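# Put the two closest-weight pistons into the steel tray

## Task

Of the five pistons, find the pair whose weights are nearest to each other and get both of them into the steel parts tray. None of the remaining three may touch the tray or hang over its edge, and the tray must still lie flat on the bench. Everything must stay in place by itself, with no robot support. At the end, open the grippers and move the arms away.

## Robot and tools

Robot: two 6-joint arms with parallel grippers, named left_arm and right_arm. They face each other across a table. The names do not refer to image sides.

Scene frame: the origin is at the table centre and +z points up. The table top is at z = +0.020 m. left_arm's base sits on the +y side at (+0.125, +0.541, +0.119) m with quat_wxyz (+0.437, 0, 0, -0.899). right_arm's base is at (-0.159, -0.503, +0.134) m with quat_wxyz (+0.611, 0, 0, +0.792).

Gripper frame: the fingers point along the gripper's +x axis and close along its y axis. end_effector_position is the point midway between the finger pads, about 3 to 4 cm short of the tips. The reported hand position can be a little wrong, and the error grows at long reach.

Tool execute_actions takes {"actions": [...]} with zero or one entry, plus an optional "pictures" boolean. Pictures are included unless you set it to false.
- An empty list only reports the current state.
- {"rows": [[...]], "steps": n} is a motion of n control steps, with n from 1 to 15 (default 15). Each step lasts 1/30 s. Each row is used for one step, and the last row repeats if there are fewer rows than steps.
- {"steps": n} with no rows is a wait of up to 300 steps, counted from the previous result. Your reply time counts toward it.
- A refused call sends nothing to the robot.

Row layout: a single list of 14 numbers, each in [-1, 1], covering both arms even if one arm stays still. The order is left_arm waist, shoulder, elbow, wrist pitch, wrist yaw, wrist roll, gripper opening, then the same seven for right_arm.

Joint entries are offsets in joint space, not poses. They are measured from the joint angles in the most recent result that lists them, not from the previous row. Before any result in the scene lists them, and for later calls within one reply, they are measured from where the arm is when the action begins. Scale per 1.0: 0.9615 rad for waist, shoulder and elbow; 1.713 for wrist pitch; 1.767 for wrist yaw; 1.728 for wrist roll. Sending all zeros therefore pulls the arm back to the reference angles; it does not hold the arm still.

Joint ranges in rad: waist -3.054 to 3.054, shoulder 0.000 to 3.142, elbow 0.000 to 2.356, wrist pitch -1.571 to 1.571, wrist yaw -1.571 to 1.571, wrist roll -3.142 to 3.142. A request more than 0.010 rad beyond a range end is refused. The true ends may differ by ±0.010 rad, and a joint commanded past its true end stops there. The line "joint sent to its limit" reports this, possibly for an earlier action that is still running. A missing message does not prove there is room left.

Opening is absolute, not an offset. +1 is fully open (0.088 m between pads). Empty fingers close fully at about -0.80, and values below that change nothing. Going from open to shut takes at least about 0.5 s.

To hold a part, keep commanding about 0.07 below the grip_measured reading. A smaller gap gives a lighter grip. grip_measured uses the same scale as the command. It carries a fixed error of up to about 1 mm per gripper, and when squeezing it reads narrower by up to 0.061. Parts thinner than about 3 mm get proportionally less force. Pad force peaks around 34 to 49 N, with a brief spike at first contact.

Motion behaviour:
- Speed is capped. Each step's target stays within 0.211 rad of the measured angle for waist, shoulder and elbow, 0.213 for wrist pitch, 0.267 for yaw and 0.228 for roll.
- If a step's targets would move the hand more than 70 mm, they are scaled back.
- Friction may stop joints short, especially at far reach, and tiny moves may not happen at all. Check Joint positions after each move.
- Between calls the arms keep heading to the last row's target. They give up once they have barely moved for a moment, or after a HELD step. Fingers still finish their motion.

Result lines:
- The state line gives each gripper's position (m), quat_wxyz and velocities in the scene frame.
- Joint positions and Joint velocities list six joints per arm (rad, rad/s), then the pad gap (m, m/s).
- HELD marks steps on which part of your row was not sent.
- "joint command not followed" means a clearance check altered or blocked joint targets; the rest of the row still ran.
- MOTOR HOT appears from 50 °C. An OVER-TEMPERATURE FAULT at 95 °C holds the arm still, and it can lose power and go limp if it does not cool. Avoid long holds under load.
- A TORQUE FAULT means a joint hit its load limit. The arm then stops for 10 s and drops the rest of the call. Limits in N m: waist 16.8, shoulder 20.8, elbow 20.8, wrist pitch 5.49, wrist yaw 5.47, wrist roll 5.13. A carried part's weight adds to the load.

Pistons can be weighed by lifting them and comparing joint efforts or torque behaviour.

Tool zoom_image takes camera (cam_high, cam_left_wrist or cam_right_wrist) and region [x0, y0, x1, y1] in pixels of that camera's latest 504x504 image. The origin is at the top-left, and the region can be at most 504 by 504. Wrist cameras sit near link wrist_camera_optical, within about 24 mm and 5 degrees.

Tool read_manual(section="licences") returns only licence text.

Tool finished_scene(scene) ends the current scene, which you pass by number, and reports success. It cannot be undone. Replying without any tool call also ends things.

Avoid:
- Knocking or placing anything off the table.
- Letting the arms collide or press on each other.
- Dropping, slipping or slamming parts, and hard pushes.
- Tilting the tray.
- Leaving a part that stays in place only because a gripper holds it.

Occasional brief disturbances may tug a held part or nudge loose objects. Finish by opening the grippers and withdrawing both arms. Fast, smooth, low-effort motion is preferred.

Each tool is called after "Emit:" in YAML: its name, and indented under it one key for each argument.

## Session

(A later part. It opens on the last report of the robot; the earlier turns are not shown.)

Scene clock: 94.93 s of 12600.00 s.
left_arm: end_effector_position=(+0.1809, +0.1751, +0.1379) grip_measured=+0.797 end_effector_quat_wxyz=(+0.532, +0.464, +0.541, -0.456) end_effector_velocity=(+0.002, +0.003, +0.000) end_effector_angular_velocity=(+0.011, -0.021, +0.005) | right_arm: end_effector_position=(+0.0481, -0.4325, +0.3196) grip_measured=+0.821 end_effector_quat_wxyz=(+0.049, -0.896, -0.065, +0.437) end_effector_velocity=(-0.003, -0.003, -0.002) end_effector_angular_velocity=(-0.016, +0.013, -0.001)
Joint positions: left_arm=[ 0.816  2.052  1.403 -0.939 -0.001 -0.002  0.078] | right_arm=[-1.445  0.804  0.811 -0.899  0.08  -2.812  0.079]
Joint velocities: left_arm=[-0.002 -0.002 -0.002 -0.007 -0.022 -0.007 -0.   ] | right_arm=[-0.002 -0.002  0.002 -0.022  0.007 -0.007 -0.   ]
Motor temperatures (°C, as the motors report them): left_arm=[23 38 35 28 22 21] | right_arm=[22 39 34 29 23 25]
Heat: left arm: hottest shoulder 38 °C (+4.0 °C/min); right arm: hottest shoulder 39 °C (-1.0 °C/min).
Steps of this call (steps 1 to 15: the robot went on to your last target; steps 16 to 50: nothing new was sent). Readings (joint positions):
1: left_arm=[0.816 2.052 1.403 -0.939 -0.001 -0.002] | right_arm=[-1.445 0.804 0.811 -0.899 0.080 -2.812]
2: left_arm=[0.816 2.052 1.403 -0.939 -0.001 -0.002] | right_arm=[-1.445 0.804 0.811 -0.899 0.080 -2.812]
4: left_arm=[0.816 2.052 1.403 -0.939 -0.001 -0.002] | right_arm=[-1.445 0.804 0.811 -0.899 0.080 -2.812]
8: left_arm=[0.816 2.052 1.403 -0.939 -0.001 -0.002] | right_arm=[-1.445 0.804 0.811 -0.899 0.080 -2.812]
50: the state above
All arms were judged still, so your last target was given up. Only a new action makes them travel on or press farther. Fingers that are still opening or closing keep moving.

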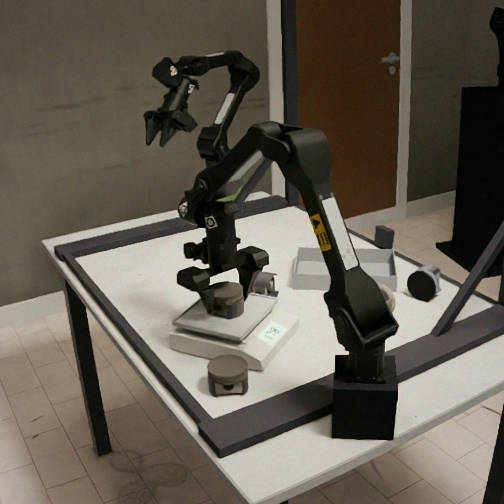

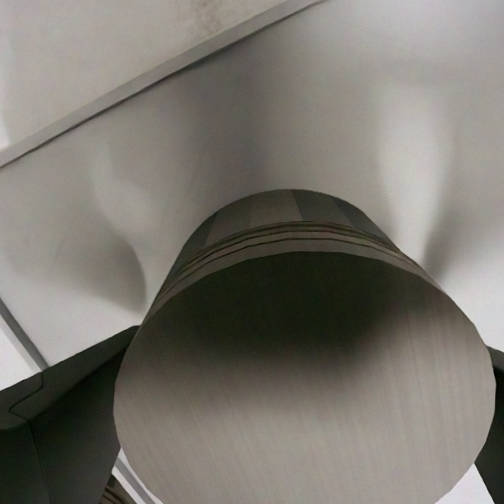

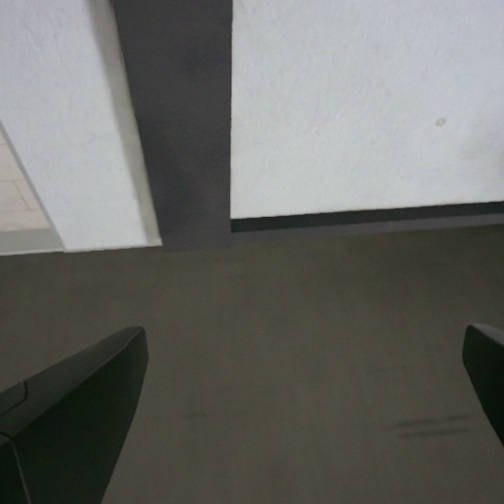

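Emit:
execute_actions:
  actions:
    - {"rows":[[0,0,0,0,0,0,0.72,0,0,0,0,0,0,0.82],[0,0,0,0,0,0,0.65,0,0,0,0,0,0,0.82],[0,0,0,0,0,0,0.59,0,0,0,0,0,0,0.82],[0,0,0,0,0,0,0.53,0,0,0,0,0,0,0.82],[0,0,0,0,0,0,0.48,0,0,0,0,0,0,0.82],[0,0,0,0,0,0,0.48,0,0,0,0,0,0,0.82],[0,0,0,0,0,0,0.48,0,0,0,0,0,0,0.82],[0,0,0,0,0,0,0.48,0,0,0,0,0,0,0.82],[0,-0.01,0.02,-0.01,0,0,0.48,0,0,0,0,0,0,0.82],[0,-0.02,0.04,-0.025,0,0,0.48,0,0,0,0,0,0,0.82],[0,-0.03,0.065,-0.04,0,0,0.48,0,0,0,0,0,0,0.82],[0,-0.04,0.09,-0.056,0,0,0.48,0,0,0,0,0,0,0.82],[0,-0.05,0.112,-0.072,0,0,0.48,0,0,0,0,0,0,0.82],[0,-0.058,0.132,-0.088,0,0,0.48,0,0,0,0,0,0,0.82],[0,-0.062,0.148,-0.101,0,0,0.48,0,0,0,0,0,0,0.82]]}
  pictures: false

Emit:
execute_actions:
  actions:
    - {"steps":8}
  pictures: false

Emit:
execute_actions:
  actions:
    - {"rows":[[-0.02,0,0,0,0,0,0.48,0,0,0,0,0,0,0.82],[-0.05,0,0,0,0,0,0.48,0,0,0,0,0,0,0.82],[-0.09,0,0,0,0,0,0.48,0,0,0,0,0,0,0.82],[-0.135,0,0,0,0,0,0.48,0,0,0,0,0,0,0.82],[-0.18,0,0,0,0,0,0.48,0,0,0,0,0,0,0.82],[-0.23,0,0,0,0,0,0.48,0,0,0,0,0,0,0.82],[-0.28,0,0,0,0,0,0.48,0,0,0,0,0,0,0.82],[-0.33,0,0,0,0,0,0.48,0,0,0,0,0,0,0.82],[-0.38,0,0,0,0,0,0.48,0,0,0,0,0,0,0.82],[-0.43,0,0,0,0,0,0.48,0,0,0,0,0,0,0.82],[-0.48,0,0,0,0,0,0.48,0,0,0,0,0,0,0.82],[-0.525,0,0,0,0,0,0.48,0,0,0,0,0,0,0.82],[-0.565,0,0,0,0,0,0.48,0,0,0,0,0,0,0.82],[-0.6,0,0,0,0,0,0.48,0,0,0,0,0,0,0.82],[-0.626,0,0,0,0,0,0.48,0,0,0,0,0,0,0.82]]}
  pictures: false

Emit:
execute_actions:
  actions:
    - {"steps":10}
  pictures: false

Emit:
execute_actions:
  actions:
    - {"rows":[[0,0.02,0,0.008,0,0,0.48,0,0,0,0,0,0,0.82],[0,0.045,0,0.02,0,0,0.48,0,0,0,0,0,0,0.82],[0,0.07,0,0.034,0,0,0.48,0,0,0,0,0,0,0.82],[0,0.095,0,0.048,0,0,0.48,0,0,0,0,0,0,0.82],[0,0.12,0,0.062,0,0,0.48,0,0,0,0,0,0,0.82],[0,0.145,0,0.076,0,0,0.48,0,0,0,0,0,0,0.82],[0,0.17,0,0.09,0,0,0.48,0,0,0,0,0,0,0.82],[0,0.195,0,0.104,0,0,0.48,0,0,0,0,0,0,0.82],[0,0.22,0,0.118,0,0,0.48,0,0,0,0,0,0,0.82],[0,0.24,0,0.13,0,0,0.48,0,0,0,0,0,0,0.82],[0,0.258,0,0.142,0,0,0.48,0,0,0,0,0,0,0.82],[0,0.273,0,0.152,0,0,0.48,0,0,0,0,0,0,0.82],[0,0.285,0,0.16,0,0,0.48,0,0,0,0,0,0,0.82],[0,0.294,0,0.166,0,0,0.48,0,0,0,0,0,0,0.82],[0,0.3,0,0.17,0,0,0.48,0,0,0,0,0,0,0.82]]}
  pictures: false

Emit:
execute_actions:
  actions:
    - {"steps":8}
  pictures: false

Scene clock: 114.17 s of 12600.00 s.
left_arm: end_effector_position=(+0.1810, +0.1745, +0.1620) grip_measured=+0.557 end_effector_quat_wxyz=(+0.526, +0.469, +0.547, -0.451) end_effector_velocity=(+0.010, -0.049, +0.222) end_effector_angular_velocity=(-0.180, -0.036, +0.024) | right_arm: end_effector_position=(+0.0481, -0.4325, +0.3196) grip_measured=+0.821 end_effector_quat_wxyz=(+0.049, -0.896, -0.065, +0.437) end_effector_velocity=(-0.001, +0.000, -0.002) end_effector_angular_velocity=(-0.004, +0.012, +0.008)
Joint positions: left_arm=[ 0.816  2.039  1.486 -1.056 -0.001 -0.002  0.066] | right_arm=[-1.445  0.804  0.811 -0.899  0.08  -2.812  0.079]
Joint velocities: left_arm=[ 0.002 -0.227  0.593 -0.637 -0.007 -0.022 -0.   ] | right_arm=[-0.002  0.002 -0.002 -0.007 -0.007 -0.007 -0.   ]
Motor temperatures (°C, as the motors report them): left_arm=[23 38 35 27 22 21] | right_arm=[22 38 34 29 23 25]
Heat: left arm: hottest shoulder 38 °C (+3.0 °C/min); right arm: hottest shoulder 38 °C (-2.0 °C/min).
Steps of this call (steps 1 to 90: nothing new was sent; then 15.73 s passed at rest; steps 91 to 105: all 15 steps of this action). Readings (joint positions):
91: left_arm=[0.816 2.052 1.403 -0.939 -0.001 -0.002] | right_arm=[-1.445 0.804 0.811 -0.899 0.080 -2.812]
92: left_arm=[0.816 2.052 1.403 -0.939 -0.001 -0.002] | right_arm=[-1.445 0.804 0.811 -0.899 0.080 -2.812]
94: left_arm=[0.816 2.052 1.403 -0.939 -0.001 -0.002] | right_arm=[-1.445 0.804 0.811 -0.899 0.080 -2.812]
98: left_arm=[0.816 2.052 1.403 -0.939 -0.001 -0.002] | right_arm=[-1.445 0.804 0.811 -0.899 0.080 -2.812]
105: the state above

Scene clock: 114.43 s of 12600.00 s.
left_arm: end_effector_position=(+0.1819, +0.1686, +0.1890) grip_measured=+0.557 end_effector_quat_wxyz=(+0.538, +0.460, +0.536, -0.461) end_effector_velocity=(-0.005, +0.017, -0.002) end_effector_angular_velocity=(+0.083, +0.020, +0.005) | right_arm: end_effector_position=(+0.0481, -0.4325, +0.3196) grip_measured=+0.821 end_effector_quat_wxyz=(+0.049, -0.896, -0.065, +0.437) end_effector_velocity=(-0.002, -0.000, -0.001) end_effector_angular_velocity=(-0.009, +0.001, +0.019)
Joint positions: left_arm=[ 0.816  2.     1.539 -1.107 -0.001 -0.002  0.066] | right_arm=[-1.445  0.804  0.811 -0.899  0.08  -2.812  0.079]
Joint velocities: left_arm=[-0.002  0.007  0.002 -0.081  0.007 -0.007 -0.   ] | right_arm=[-0.002 -0.007 -0.002 -0.007 -0.007 -0.022  0.   ]
Motor temperatures (°C, as the motors report them): left_arm=[23 38 35 27 22 21] | right_arm=[22 38 34 29 23 25]
Heat: left arm: hottest shoulder 38 °C (+3.0 °C/min); right arm: hottest shoulder 38 °C (-2.0 °C/min).
Steps of this call (steps 1 to 8: the robot went on to your last target). Readings (joint positions):
1: left_arm=[0.816 2.031 1.503 -1.074 -0.001 -0.002] | right_arm=[-1.445 0.804 0.811 -0.899 0.080 -2.812]
2: left_arm=[0.816 2.022 1.516 -1.084 -0.001 -0.002] | right_arm=[-1.445 0.804 0.811 -0.899 0.080 -2.812]
4: left_arm=[0.816 2.006 1.532 -1.096 -0.001 -0.002] | right_arm=[-1.445 0.804 0.811 -0.899 0.080 -2.812]
8: the state above

Scene clock: 114.93 s of 12600.00 s.
left_arm: end_effector_position=(-0.0162, +0.1914, +0.1890) grip_measured=+0.557 end_effector_quat_wxyz=(+0.397, +0.584, +0.396, -0.588) end_effector_velocity=(-0.406, +0.167, +0.000) end_effector_angular_velocity=(+0.020, +0.031, -1.158) | right_arm: end_effector_position=(+0.0481, -0.4325, +0.3196) grip_measured=+0.821 end_effector_quat_wxyz=(+0.049, -0.896, -0.065, +0.437) end_effector_velocity=(-0.002, -0.000, -0.001) end_effector_angular_velocity=(-0.000, +0.003, +0.008)
Joint positions: left_arm=[ 0.281  2.     1.539 -1.105  0.002 -0.002  0.066] | right_arm=[-1.445  0.804  0.811 -0.899  0.08  -2.812  0.079]
Joint velocities: left_arm=[-1.15  -0.002 -0.002 -0.007  0.037  0.007 -0.   ] | right_arm=[-0.002 -0.007 -0.002 -0.007 -0.007 -0.007 -0.   ]
Motor temperatures (°C, as the motors report them): left_arm=[23 38 35 27 22 21] | right_arm=[22 38 34 29 23 25]
Heat: left arm: hottest shoulder 38 °C (+3.0 °C/min); right arm: hottest shoulder 38 °C (-2.0 °C/min).
Steps of this call (steps 1 to 15: all 15 steps of this action). Readings (joint positions):
1: left_arm=[0.815 2.000 1.539 -1.108 -0.001 -0.002] | right_arm=[-1.445 0.804 0.811 -0.899 0.080 -2.812]
2: left_arm=[0.811 2.000 1.539 -1.108 -0.002 -0.002] | right_arm=[-1.445 0.804 0.811 -0.899 0.080 -2.812]
4: left_arm=[0.782 2.000 1.539 -1.108 -0.007 -0.002] | right_arm=[-1.445 0.804 0.811 -0.899 0.080 -2.812]
8: left_arm=[0.625 2.000 1.539 -1.107 -0.007 -0.002] | right_arm=[-1.445 0.804 0.811 -0.899 0.080 -2.812]
15: the state above

Scene clock: 115.27 s of 12600.00 s.
left_arm: end_effector_position=(-0.0396, +0.2018, +0.1890) grip_measured=+0.557 end_effector_quat_wxyz=(+0.377, +0.597, +0.375, -0.601) end_effector_velocity=(+0.013, -0.004, +0.002) end_effector_angular_velocity=(-0.001, -0.008, +0.039) | right_arm: end_effector_position=(+0.0481, -0.4325, +0.3196) grip_measured=+0.821 end_effector_quat_wxyz=(+0.049, -0.896, -0.065, +0.437) end_effector_velocity=(-0.004, -0.001, -0.002) end_effector_angular_velocity=(-0.006, +0.017, +0.008)
Joint positions: left_arm=[ 0.213  2.     1.539 -1.105  0.001 -0.002  0.066] | right_arm=[-1.445  0.804  0.811 -0.899  0.08  -2.812  0.079]
Joint velocities: left_arm=[ 0.032 -0.007 -0.002 -0.007 -0.007 -0.007 -0.   ] | right_arm=[-0.002 -0.002  0.002 -0.022 -0.007 -0.007 -0.   ]
Motor temperatures (°C, as the motors report them): left_arm=[23 38 35 27 22 21] | right_arm=[22 38 34 29 23 25]
Heat: left arm: hottest shoulder 38 °C (+3.0 °C/min); right arm: hottest shoulder 38 °C (-2.0 °C/min).
Steps of this call (steps 1 to 10: the robot went on to your last target). Readings (joint positions):
1: left_arm=[0.248 2.000 1.539 -1.105 0.004 -0.002] | right_arm=[-1.445 0.804 0.811 -0.899 0.080 -2.812]
2: left_arm=[0.222 2.000 1.539 -1.105 0.007 -0.002] | right_arm=[-1.445 0.804 0.811 -0.899 0.080 -2.812]
4: left_arm=[0.199 2.000 1.539 -1.105 0.007 -0.002] | right_arm=[-1.445 0.804 0.811 -0.899 0.080 -2.812]
8: left_arm=[0.209 2.000 1.539 -1.105 0.002 -0.002] | right_arm=[-1.445 0.804 0.811 -0.899 0.080 -2.812]
10: the state above

Scene clock: 115.77 s of 12600.00 s.
left_arm: end_effector_position=(-0.0552, +0.1693, +0.0920) grip_measured=+0.557 end_effector_quat_wxyz=(+0.377, +0.596, +0.375, -0.602) end_effector_velocity=(-0.013, -0.027, -0.124) end_effector_angular_velocity=(-0.014, -0.001, +0.005) | right_arm: end_effector_position=(+0.0481, -0.4325, +0.3196) grip_measured=+0.821 end_effector_quat_wxyz=(+0.049, -0.896, -0.065, +0.437) end_effector_velocity=(+0.000, +0.001, +0.001) end_effector_angular_velocity=(+0.005, -0.010, +0.008)
Joint positions: left_arm=[ 0.214  2.258  1.539 -0.844  0.001 -0.002  0.066] | right_arm=[-1.445  0.804  0.811 -0.899  0.08  -2.812  0.079]
Joint velocities: left_arm=[-0.002  0.315 -0.002  0.33  -0.007 -0.007 -0.   ] | right_arm=[-0.002 -0.007 -0.002  0.007 -0.007 -0.007  0.   ]
Motor temperatures (°C, as the motors report them): left_arm=[23 38 35 27 22 21] | right_arm=[22 38 34 29 23 25]
Heat: left arm: hottest shoulder 38 °C (+3.0 °C/min); right arm: hottest shoulder 38 °C (-2.0 °C/min).
Steps of this call (steps 1 to 15: all 15 steps of this action). Readings (joint positions):
1: left_arm=[0.214 2.000 1.539 -1.105 0.001 -0.002] | right_arm=[-1.445 0.804 0.811 -0.899 0.080 -2.812]
2: left_arm=[0.214 2.004 1.539 -1.100 0.001 -0.002] | right_arm=[-1.445 0.804 0.811 -0.899 0.080 -2.812]
4: left_arm=[0.214 2.025 1.539 -1.064 0.001 -0.002] | right_arm=[-1.445 0.804 0.811 -0.899 0.080 -2.812]
8: left_arm=[0.214 2.114 1.539 -0.980 0.001 -0.002] | right_arm=[-1.445 0.804 0.811 -0.899 0.080 -2.812]
15: the state above

Scene clock: 116.03 s of 12600.00 s.
left_arm: end_effector_position=(-0.0568, +0.1660, +0.0851) grip_measured=+0.557 end_effector_quat_wxyz=(+0.379, +0.593, +0.373, -0.604) end_effector_velocity=(+0.001, +0.002, +0.000) end_effector_angular_velocity=(+0.003, -0.010, +0.005) | right_arm: end_effector_position=(+0.0481, -0.4325, +0.3196) grip_measured=+0.821 end_effector_quat_wxyz=(+0.049, -0.896, -0.065, +0.437) end_effector_velocity=(-0.001, -0.001, -0.001) end_effector_angular_velocity=(-0.012, +0.003, +0.004)
Joint positions: left_arm=[ 0.214  2.276  1.539 -0.816  0.001 -0.002  0.066] | right_arm=[-1.445  0.804  0.811 -0.899  0.08  -2.812  0.079]
Joint velocities: left_arm=[-0.002 -0.002 -0.002 -0.007 -0.007 -0.007 -0.   ] | right_arm=[ 0.002 -0.002 -0.002 -0.007  0.007 -0.007  0.   ]
Motor temperatures (°C, as the motors report them): left_arm=[23 38 35 27 22 21] | right_arm=[22 38 34 29 23 25]
Heat: left arm: hottest shoulder 38 °C (+3.0 °C/min); right arm: hottest shoulder 38 °C (-2.0 °C/min).
Steps of this call (steps 1 to 8: the robot went on to your last target). Readings (joint positions):
1: left_arm=[0.214 2.266 1.539 -0.834 0.001 -0.002] | right_arm=[-1.445 0.804 0.811 -0.899 0.080 -2.812]
2: left_arm=[0.214 2.272 1.539 -0.828 0.001 -0.002] | right_arm=[-1.445 0.804 0.811 -0.899 0.080 -2.812]
4: left_arm=[0.214 2.276 1.539 -0.822 0.001 -0.002] | right_arm=[-1.445 0.804 0.811 -0.899 0.080 -2.812]
8: the state above

Emit:
execute_actions:
  actions:
    - {"rows":[[0,0.012,0,0.002,0,0,0.48,0,0,0,0,0,0,0.82],[0,0.018,0,0.003,0,0,0.48,0,0,0,0,0,0,0.82],[0,0.023,0,0.004,0,0,0.48,0,0,0,0,0,0,0.82],[0,0.028,0,0.005,0,0,0.48,0,0,0,0,0,0,0.82],[0,0.033,0,0.006,0,0,0.48,0,0,0,0,0,0,0.82],[0,0.037,0,0.006,0,0,0.48,0,0,0,0,0,0,0.82]],"steps":13}
  pictures: false

Emit:
execute_actions:
  actions:
    - {"rows":[[0,0,0,0,0,0,0.6,0,0,0,0,0,0,0.82],[0,0,0,0,0,0,0.75,0,0,0,0,0,0,0.82],[0,0,0,0,0,0,1,0,0,0,0,0,0,0.82],[0,0,0,0,0,0,1,0,0,0,0,0,0,0.82],[0,0,0,0,0,0,1,0,0,0,0,0,0,0.82],[0,-0.02,0.01,-0.008,0,0,1,0,0,0,0,0,0,0.82],[0,-0.035,0.022,-0.02,0,0,1,0,0,0,0,0,0,0.82],[0,-0.05,0.035,-0.035,0,0,1,0,0,0,0,0,0,0.82],[0,-0.065,0.05,-0.052,0,0,1,0,0,0,0,0,0,0.82],[0,-0.08,0.065,-0.07,0,0,1,0,0,0,0,0,0,0.82],[0,-0.093,0.08,-0.088,0,0,1,0,0,0,0,0,0,0.82],[0,-0.105,0.095,-0.106,0,0,1,0,0,0,0,0,0,0.82],[0,-0.115,0.11,-0.124,0,0,1,0,0,0,0,0,0,0.82],[0,-0.125,0.125,-0.14,0,0,1,0,0,0,0,0,0,0.82],[0,-0.135,0.138,-0.155,0,0,1,0,0,0,0,0,0,0.82]]}
  pictures: false

Emit:
execute_actions:
  actions:
    - {"steps":8}
  pictures: false

Emit:
execute_actions:
  actions:
    - {"rows":[[0.02,0.01,0.035,-0.008,0,-0.03,1,0,0,0,0,0,0,0.82],[0.04,0.025,0.07,-0.016,0,-0.065,1,0,0,0,0,0,0,0.82],[0.06,0.045,0.105,-0.024,0,-0.1,1,0,0,0,0,0,0,0.82],[0.08,0.065,0.14,-0.032,0,-0.135,1,0,0,0,0,0,0,0.82],[0.105,0.085,0.175,-0.04,0,-0.17,1,0,0,0,0,0,0,0.82],[0.13,0.105,0.21,-0.048,0,-0.205,1,0,0,0,0,0,0,0.82],[0.15,0.125,0.245,-0.056,0,-0.24,1,0,0,0,0,0,0,0.82],[0.17,0.145,0.28,-0.064,0,-0.275,1,0,0,0,0,0,0,0.82],[0.19,0.165,0.315,-0.072,0,-0.31,1,0,0,0,0,0,0,0.82],[0.21,0.185,0.35,-0.08,0,-0.345,1,0,0,0,0,0,0,0.82],[0.23,0.205,0.385,-0.088,0,-0.38,1,0,0,0,0,0,0,0.82],[0.25,0.225,0.42,-0.097,0,-0.41,1,0,0,0,0,0,0,0.82],[0.27,0.245,0.45,-0.105,0,-0.44,1,0,0,0,0,0,0,0.82],[0.28,0.265,0.47,-0.112,0,-0.455,1,0,0,0,0,0,0,0.82],[0.288,0.28,0.482,-0.118,0,-0.463,1,0,0,0,0,0,0,0.82]]}
  pictures: false

Emit:
execute_actions:
  actions:
    - {"steps":14}

Scene clock: 133.43 s of 12600.00 s.
left_arm: end_effector_position=(-0.0560, +0.1676, +0.0784) grip_measured=+0.557 end_effector_quat_wxyz=(+0.377, +0.596, +0.375, -0.601) end_effector_velocity=(+0.001, +0.002, -0.002) end_effector_angular_velocity=(+0.008, -0.012, -0.010) | right_arm: end_effector_position=(+0.0481, -0.4325, +0.3196) grip_measured=+0.821 end_effector_quat_wxyz=(+0.049, -0.896, -0.065, +0.437) end_effector_velocity=(-0.002, -0.001, -0.003) end_effector_angular_velocity=(-0.004, +0.012, +0.003)
Joint positions: left_arm=[ 0.214  2.29   1.534 -0.807  0.001 -0.002  0.066] | right_arm=[-1.445  0.804  0.811 -0.899  0.08  -2.812  0.079]
Joint velocities: left_arm=[-0.002  0.002 -0.002 -0.007 -0.007  0.007  0.   ] | right_arm=[-0.007 -0.002 -0.007 -0.007 -0.007 -0.007 -0.   ]
Motor temperatures (°C, as the motors report them): left_arm=[23 39 35 27 22 21] | right_arm=[22 38 34 29 23 25]
Heat: left arm: hottest shoulder 39 °C (+3.0 °C/min); right arm: hottest shoulder 38 °C (-1.0 °C/min).
Steps of this call (steps 1 to 30: the robot went on to your last target; steps 31 to 110: nothing new was sent; then 13.30 s passed at rest; steps 111 to 123: all 13 steps of this action). Readings (joint positions):
111: left_arm=[0.214 2.282 1.534 -0.813 0.001 -0.002] | right_arm=[-1.445 0.804 0.811 -0.899 0.080 -2.812]
112: left_arm=[0.214 2.282 1.534 -0.813 0.001 -0.002] | right_arm=[-1.445 0.804 0.811 -0.899 0.080 -2.812]
114: left_arm=[0.214 2.282 1.534 -0.813 0.001 -0.002] | right_arm=[-1.445 0.804 0.811 -0.899 0.080 -2.812]
118: left_arm=[0.214 2.289 1.534 -0.808 0.001 -0.002] | right_arm=[-1.445 0.804 0.811 -0.899 0.080 -2.812]
123: the state above

Scene clock: 133.93 s of 12600.00 s.
left_arm: end_effector_position=(-0.0543, +0.1712, +0.1340) grip_measured=+0.982 end_effector_quat_wxyz=(+0.373, +0.603, +0.379, -0.595) end_effector_velocity=(-0.008, -0.016, +0.285) end_effector_angular_velocity=(-0.155, +0.067, +0.005) | right_arm: end_effector_position=(+0.0481, -0.4325, +0.3196) grip_measured=+0.821 end_effector_quat_wxyz=(+0.049, -0.896, -0.065, +0.437) end_effector_velocity=(-0.002, -0.000, -0.002) end_effector_angular_velocity=(-0.002, +0.008, +0.008)
Joint positions: left_arm=[ 0.214  2.203  1.627 -1.008  0.001 -0.002  0.087] | right_arm=[-1.445  0.804  0.811 -0.899  0.08  -2.812  0.079]
Joint velocities: left_arm=[-0.002 -0.442  0.466 -0.74  -0.007 -0.007  0.001] | right_arm=[-0.002 -0.002 -0.002 -0.007 -0.007 -0.007 -0.   ]
Motor temperatures (°C, as the motors report them): left_arm=[23 39 35 27 22 21] | right_arm=[22 38 34 29 23 25]
Heat: left arm: hottest shoulder 39 °C (+3.0 °C/min); right arm: hottest shoulder 38 °C (-1.0 °C/min).
Steps of this call (steps 1 to 15: all 15 steps of this action). Readings (joint positions):
1: left_arm=[0.214 2.290 1.534 -0.807 0.001 -0.002] | right_arm=[-1.445 0.804 0.811 -0.899 0.080 -2.812]
2: left_arm=[0.214 2.290 1.534 -0.807 0.001 -0.002] | right_arm=[-1.445 0.804 0.811 -0.899 0.080 -2.812]
4: left_arm=[0.214 2.290 1.534 -0.807 0.001 -0.002] | right_arm=[-1.445 0.804 0.811 -0.899 0.080 -2.812]
8: left_arm=[0.214 2.284 1.541 -0.831 0.001 -0.002] | right_arm=[-1.445 0.804 0.811 -0.899 0.080 -2.812]
15: the state above

Scene clock: 134.20 s of 12600.00 s.
left_arm: end_effector_position=(-0.0548, +0.1701, +0.1599) grip_measured=+0.985 end_effector_quat_wxyz=(+0.377, +0.597, +0.375, -0.601) end_effector_velocity=(+0.008, +0.017, -0.002) end_effector_angular_velocity=(+0.074, -0.044, +0.005) | right_arm: end_effector_position=(+0.0481, -0.4325, +0.3196) grip_measured=+0.821 end_effector_quat_wxyz=(+0.049, -0.896, -0.065, +0.437) end_effector_velocity=(-0.005, -0.002, -0.004) end_effector_angular_velocity=(-0.007, +0.021, +0.003)
Joint positions: left_arm=[ 0.214  2.16   1.665 -1.069  0.001 -0.002  0.087] | right_arm=[-1.445  0.804  0.811 -0.899  0.08  -2.812  0.079]
Joint velocities: left_arm=[-0.002  0.002 -0.002 -0.081 -0.007 -0.007 -0.   ] | right_arm=[-0.007 -0.007 -0.007 -0.022 -0.007 -0.007 -0.   ]
Motor temperatures (°C, as the motors report them): left_arm=[23 39 35 27 22 21] | right_arm=[22 38 34 29 23 25]
Heat: left arm: hottest shoulder 39 °C (+3.0 °C/min); right arm: hottest shoulder 38 °C (-1.0 °C/min).
Steps of this call (steps 1 to 8: the robot went on to your last target). Readings (joint positions):
1: left_arm=[0.214 2.189 1.640 -1.029 0.001 -0.002] | right_arm=[-1.445 0.804 0.811 -0.899 0.080 -2.812]
2: left_arm=[0.214 2.177 1.649 -1.042 0.001 -0.002] | right_arm=[-1.445 0.804 0.811 -0.899 0.080 -2.812]
4: left_arm=[0.214 2.163 1.662 -1.056 0.001 -0.002] | right_arm=[-1.445 0.804 0.811 -0.899 0.080 -2.812]
8: the state above

Scene clock: 134.70 s of 12600.00 s.
left_arm: end_effector_position=(+0.0319, +0.0815, +0.1748) grip_measured=+0.985 end_effector_quat_wxyz=(+0.616, +0.341, +0.609, -0.366) end_effector_velocity=(+0.211, -0.100, -0.050) end_effector_angular_velocity=(+0.179, -0.020, +1.480) | right_arm: end_effector_position=(+0.0481, -0.4325, +0.3196) grip_measured=+0.821 end_effector_quat_wxyz=(+0.049, -0.896, -0.065, +0.437) end_effector_velocity=(-0.000, +0.003, +0.000) end_effector_angular_velocity=(+0.023, +0.001, +0.006)
Joint positions: left_arm=[ 0.465  2.368  2.073 -1.238  0.002 -0.723  0.087] | right_arm=[-1.445  0.804  0.811 -0.899  0.08  -2.812  0.079]
Joint velocities: left_arm=[ 0.476  0.501  0.681 -0.359 -0.022 -1.004  0.   ] | right_arm=[-0.002 -0.002 -0.002  0.007 -0.022  0.007 -0.   ]
Motor temperatures (°C, as the motors report them): left_arm=[23 39 35 27 22 21] | right_arm=[22 38 34 29 23 25]
Heat: left arm: hottest shoulder 39 °C (+3.0 °C/min); right arm: hottest shoulder 38 °C (-1.0 °C/min).
Steps of this call (steps 1 to 15: all 15 steps of this action). Readings (joint positions):
1: left_arm=[0.214 2.160 1.667 -1.073 0.001 -0.013] | right_arm=[-1.445 0.804 0.811 -0.899 0.080 -2.812]
2: left_arm=[0.217 2.162 1.677 -1.083 0.001 -0.042] | right_arm=[-1.445 0.804 0.811 -0.899 0.080 -2.812]
4: left_arm=[0.236 2.177 1.724 -1.100 0.002 -0.128] | right_arm=[-1.445 0.804 0.811 -0.899 0.080 -2.812]
8: left_arm=[0.317 2.234 1.857 -1.145 0.002 -0.347] | right_arm=[-1.445 0.804 0.811 -0.899 0.080 -2.812]
15: the state above

Scene clock: 135.17 s of 12600.00 s.
left_arm: end_effector_position=(+0.0441, +0.0770, +0.1682) grip_measured=+0.985 end_effector_quat_wxyz=(+0.631, +0.317, +0.628, -0.326) end_effector_velocity=(+0.003, +0.004, +0.002) end_effector_angular_velocity=(+0.016, -0.010, +0.025) | right_arm: end_effector_position=(+0.0481, -0.4325, +0.3196) grip_measured=+0.821 end_effector_quat_wxyz=(+0.049, -0.896, -0.065, +0.437) end_effector_velocity=(-0.001, -0.002, -0.002) end_effector_angular_velocity=(-0.005, +0.010, -0.013)
Joint positions: left_arm=[ 0.492  2.409  2.119 -1.268  0.    -0.8    0.087] | right_arm=[-1.445  0.804  0.811 -0.899  0.08  -2.812  0.079]
Joint velocities: left_arm=[ 0.002 -0.002  0.002 -0.022 -0.007 -0.022 -0.   ] | right_arm=[-0.002  0.002 -0.002 -0.007  0.007  0.007 -0.   ]
Motor temperatures (°C, as the motors report them): left_arm=[23 39 35 27 22 21] | right_arm=[22 38 35 29 23 25]
Heat: left arm: hottest shoulder 39 °C (+3.0 °C/min); right arm: hottest shoulder 38 °C (-1.0 °C/min).
Steps of this call (steps 1 to 14: the robot went on to your last target). Readings (joint positions):
1: left_arm=[0.479 2.381 2.090 -1.247 0.001 -0.749] | right_arm=[-1.445 0.804 0.811 -0.899 0.080 -2.812]
2: left_arm=[0.490 2.391 2.100 -1.254 0.000 -0.766] | right_arm=[-1.445 0.804 0.811 -0.899 0.080 -2.812]
4: left_arm=[0.501 2.403 2.109 -1.263 0.000 -0.785] | right_arm=[-1.445 0.804 0.811 -0.899 0.080 -2.812]
8: left_arm=[0.496 2.409 2.115 -1.267 0.000 -0.797] | right_arm=[-1.445 0.804 0.811 -0.899 0.080 -2.812]
14: the state above

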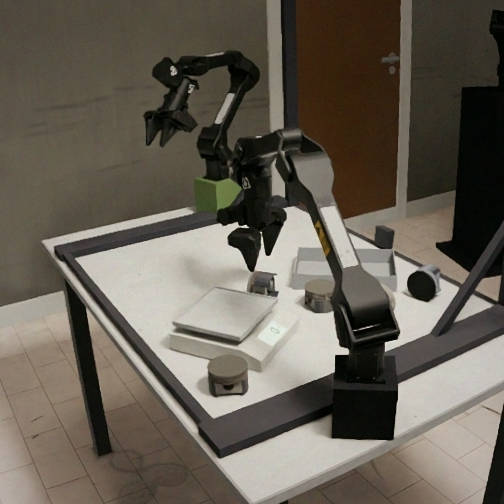

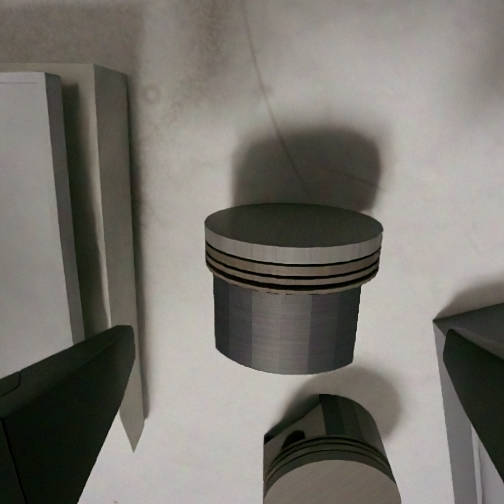

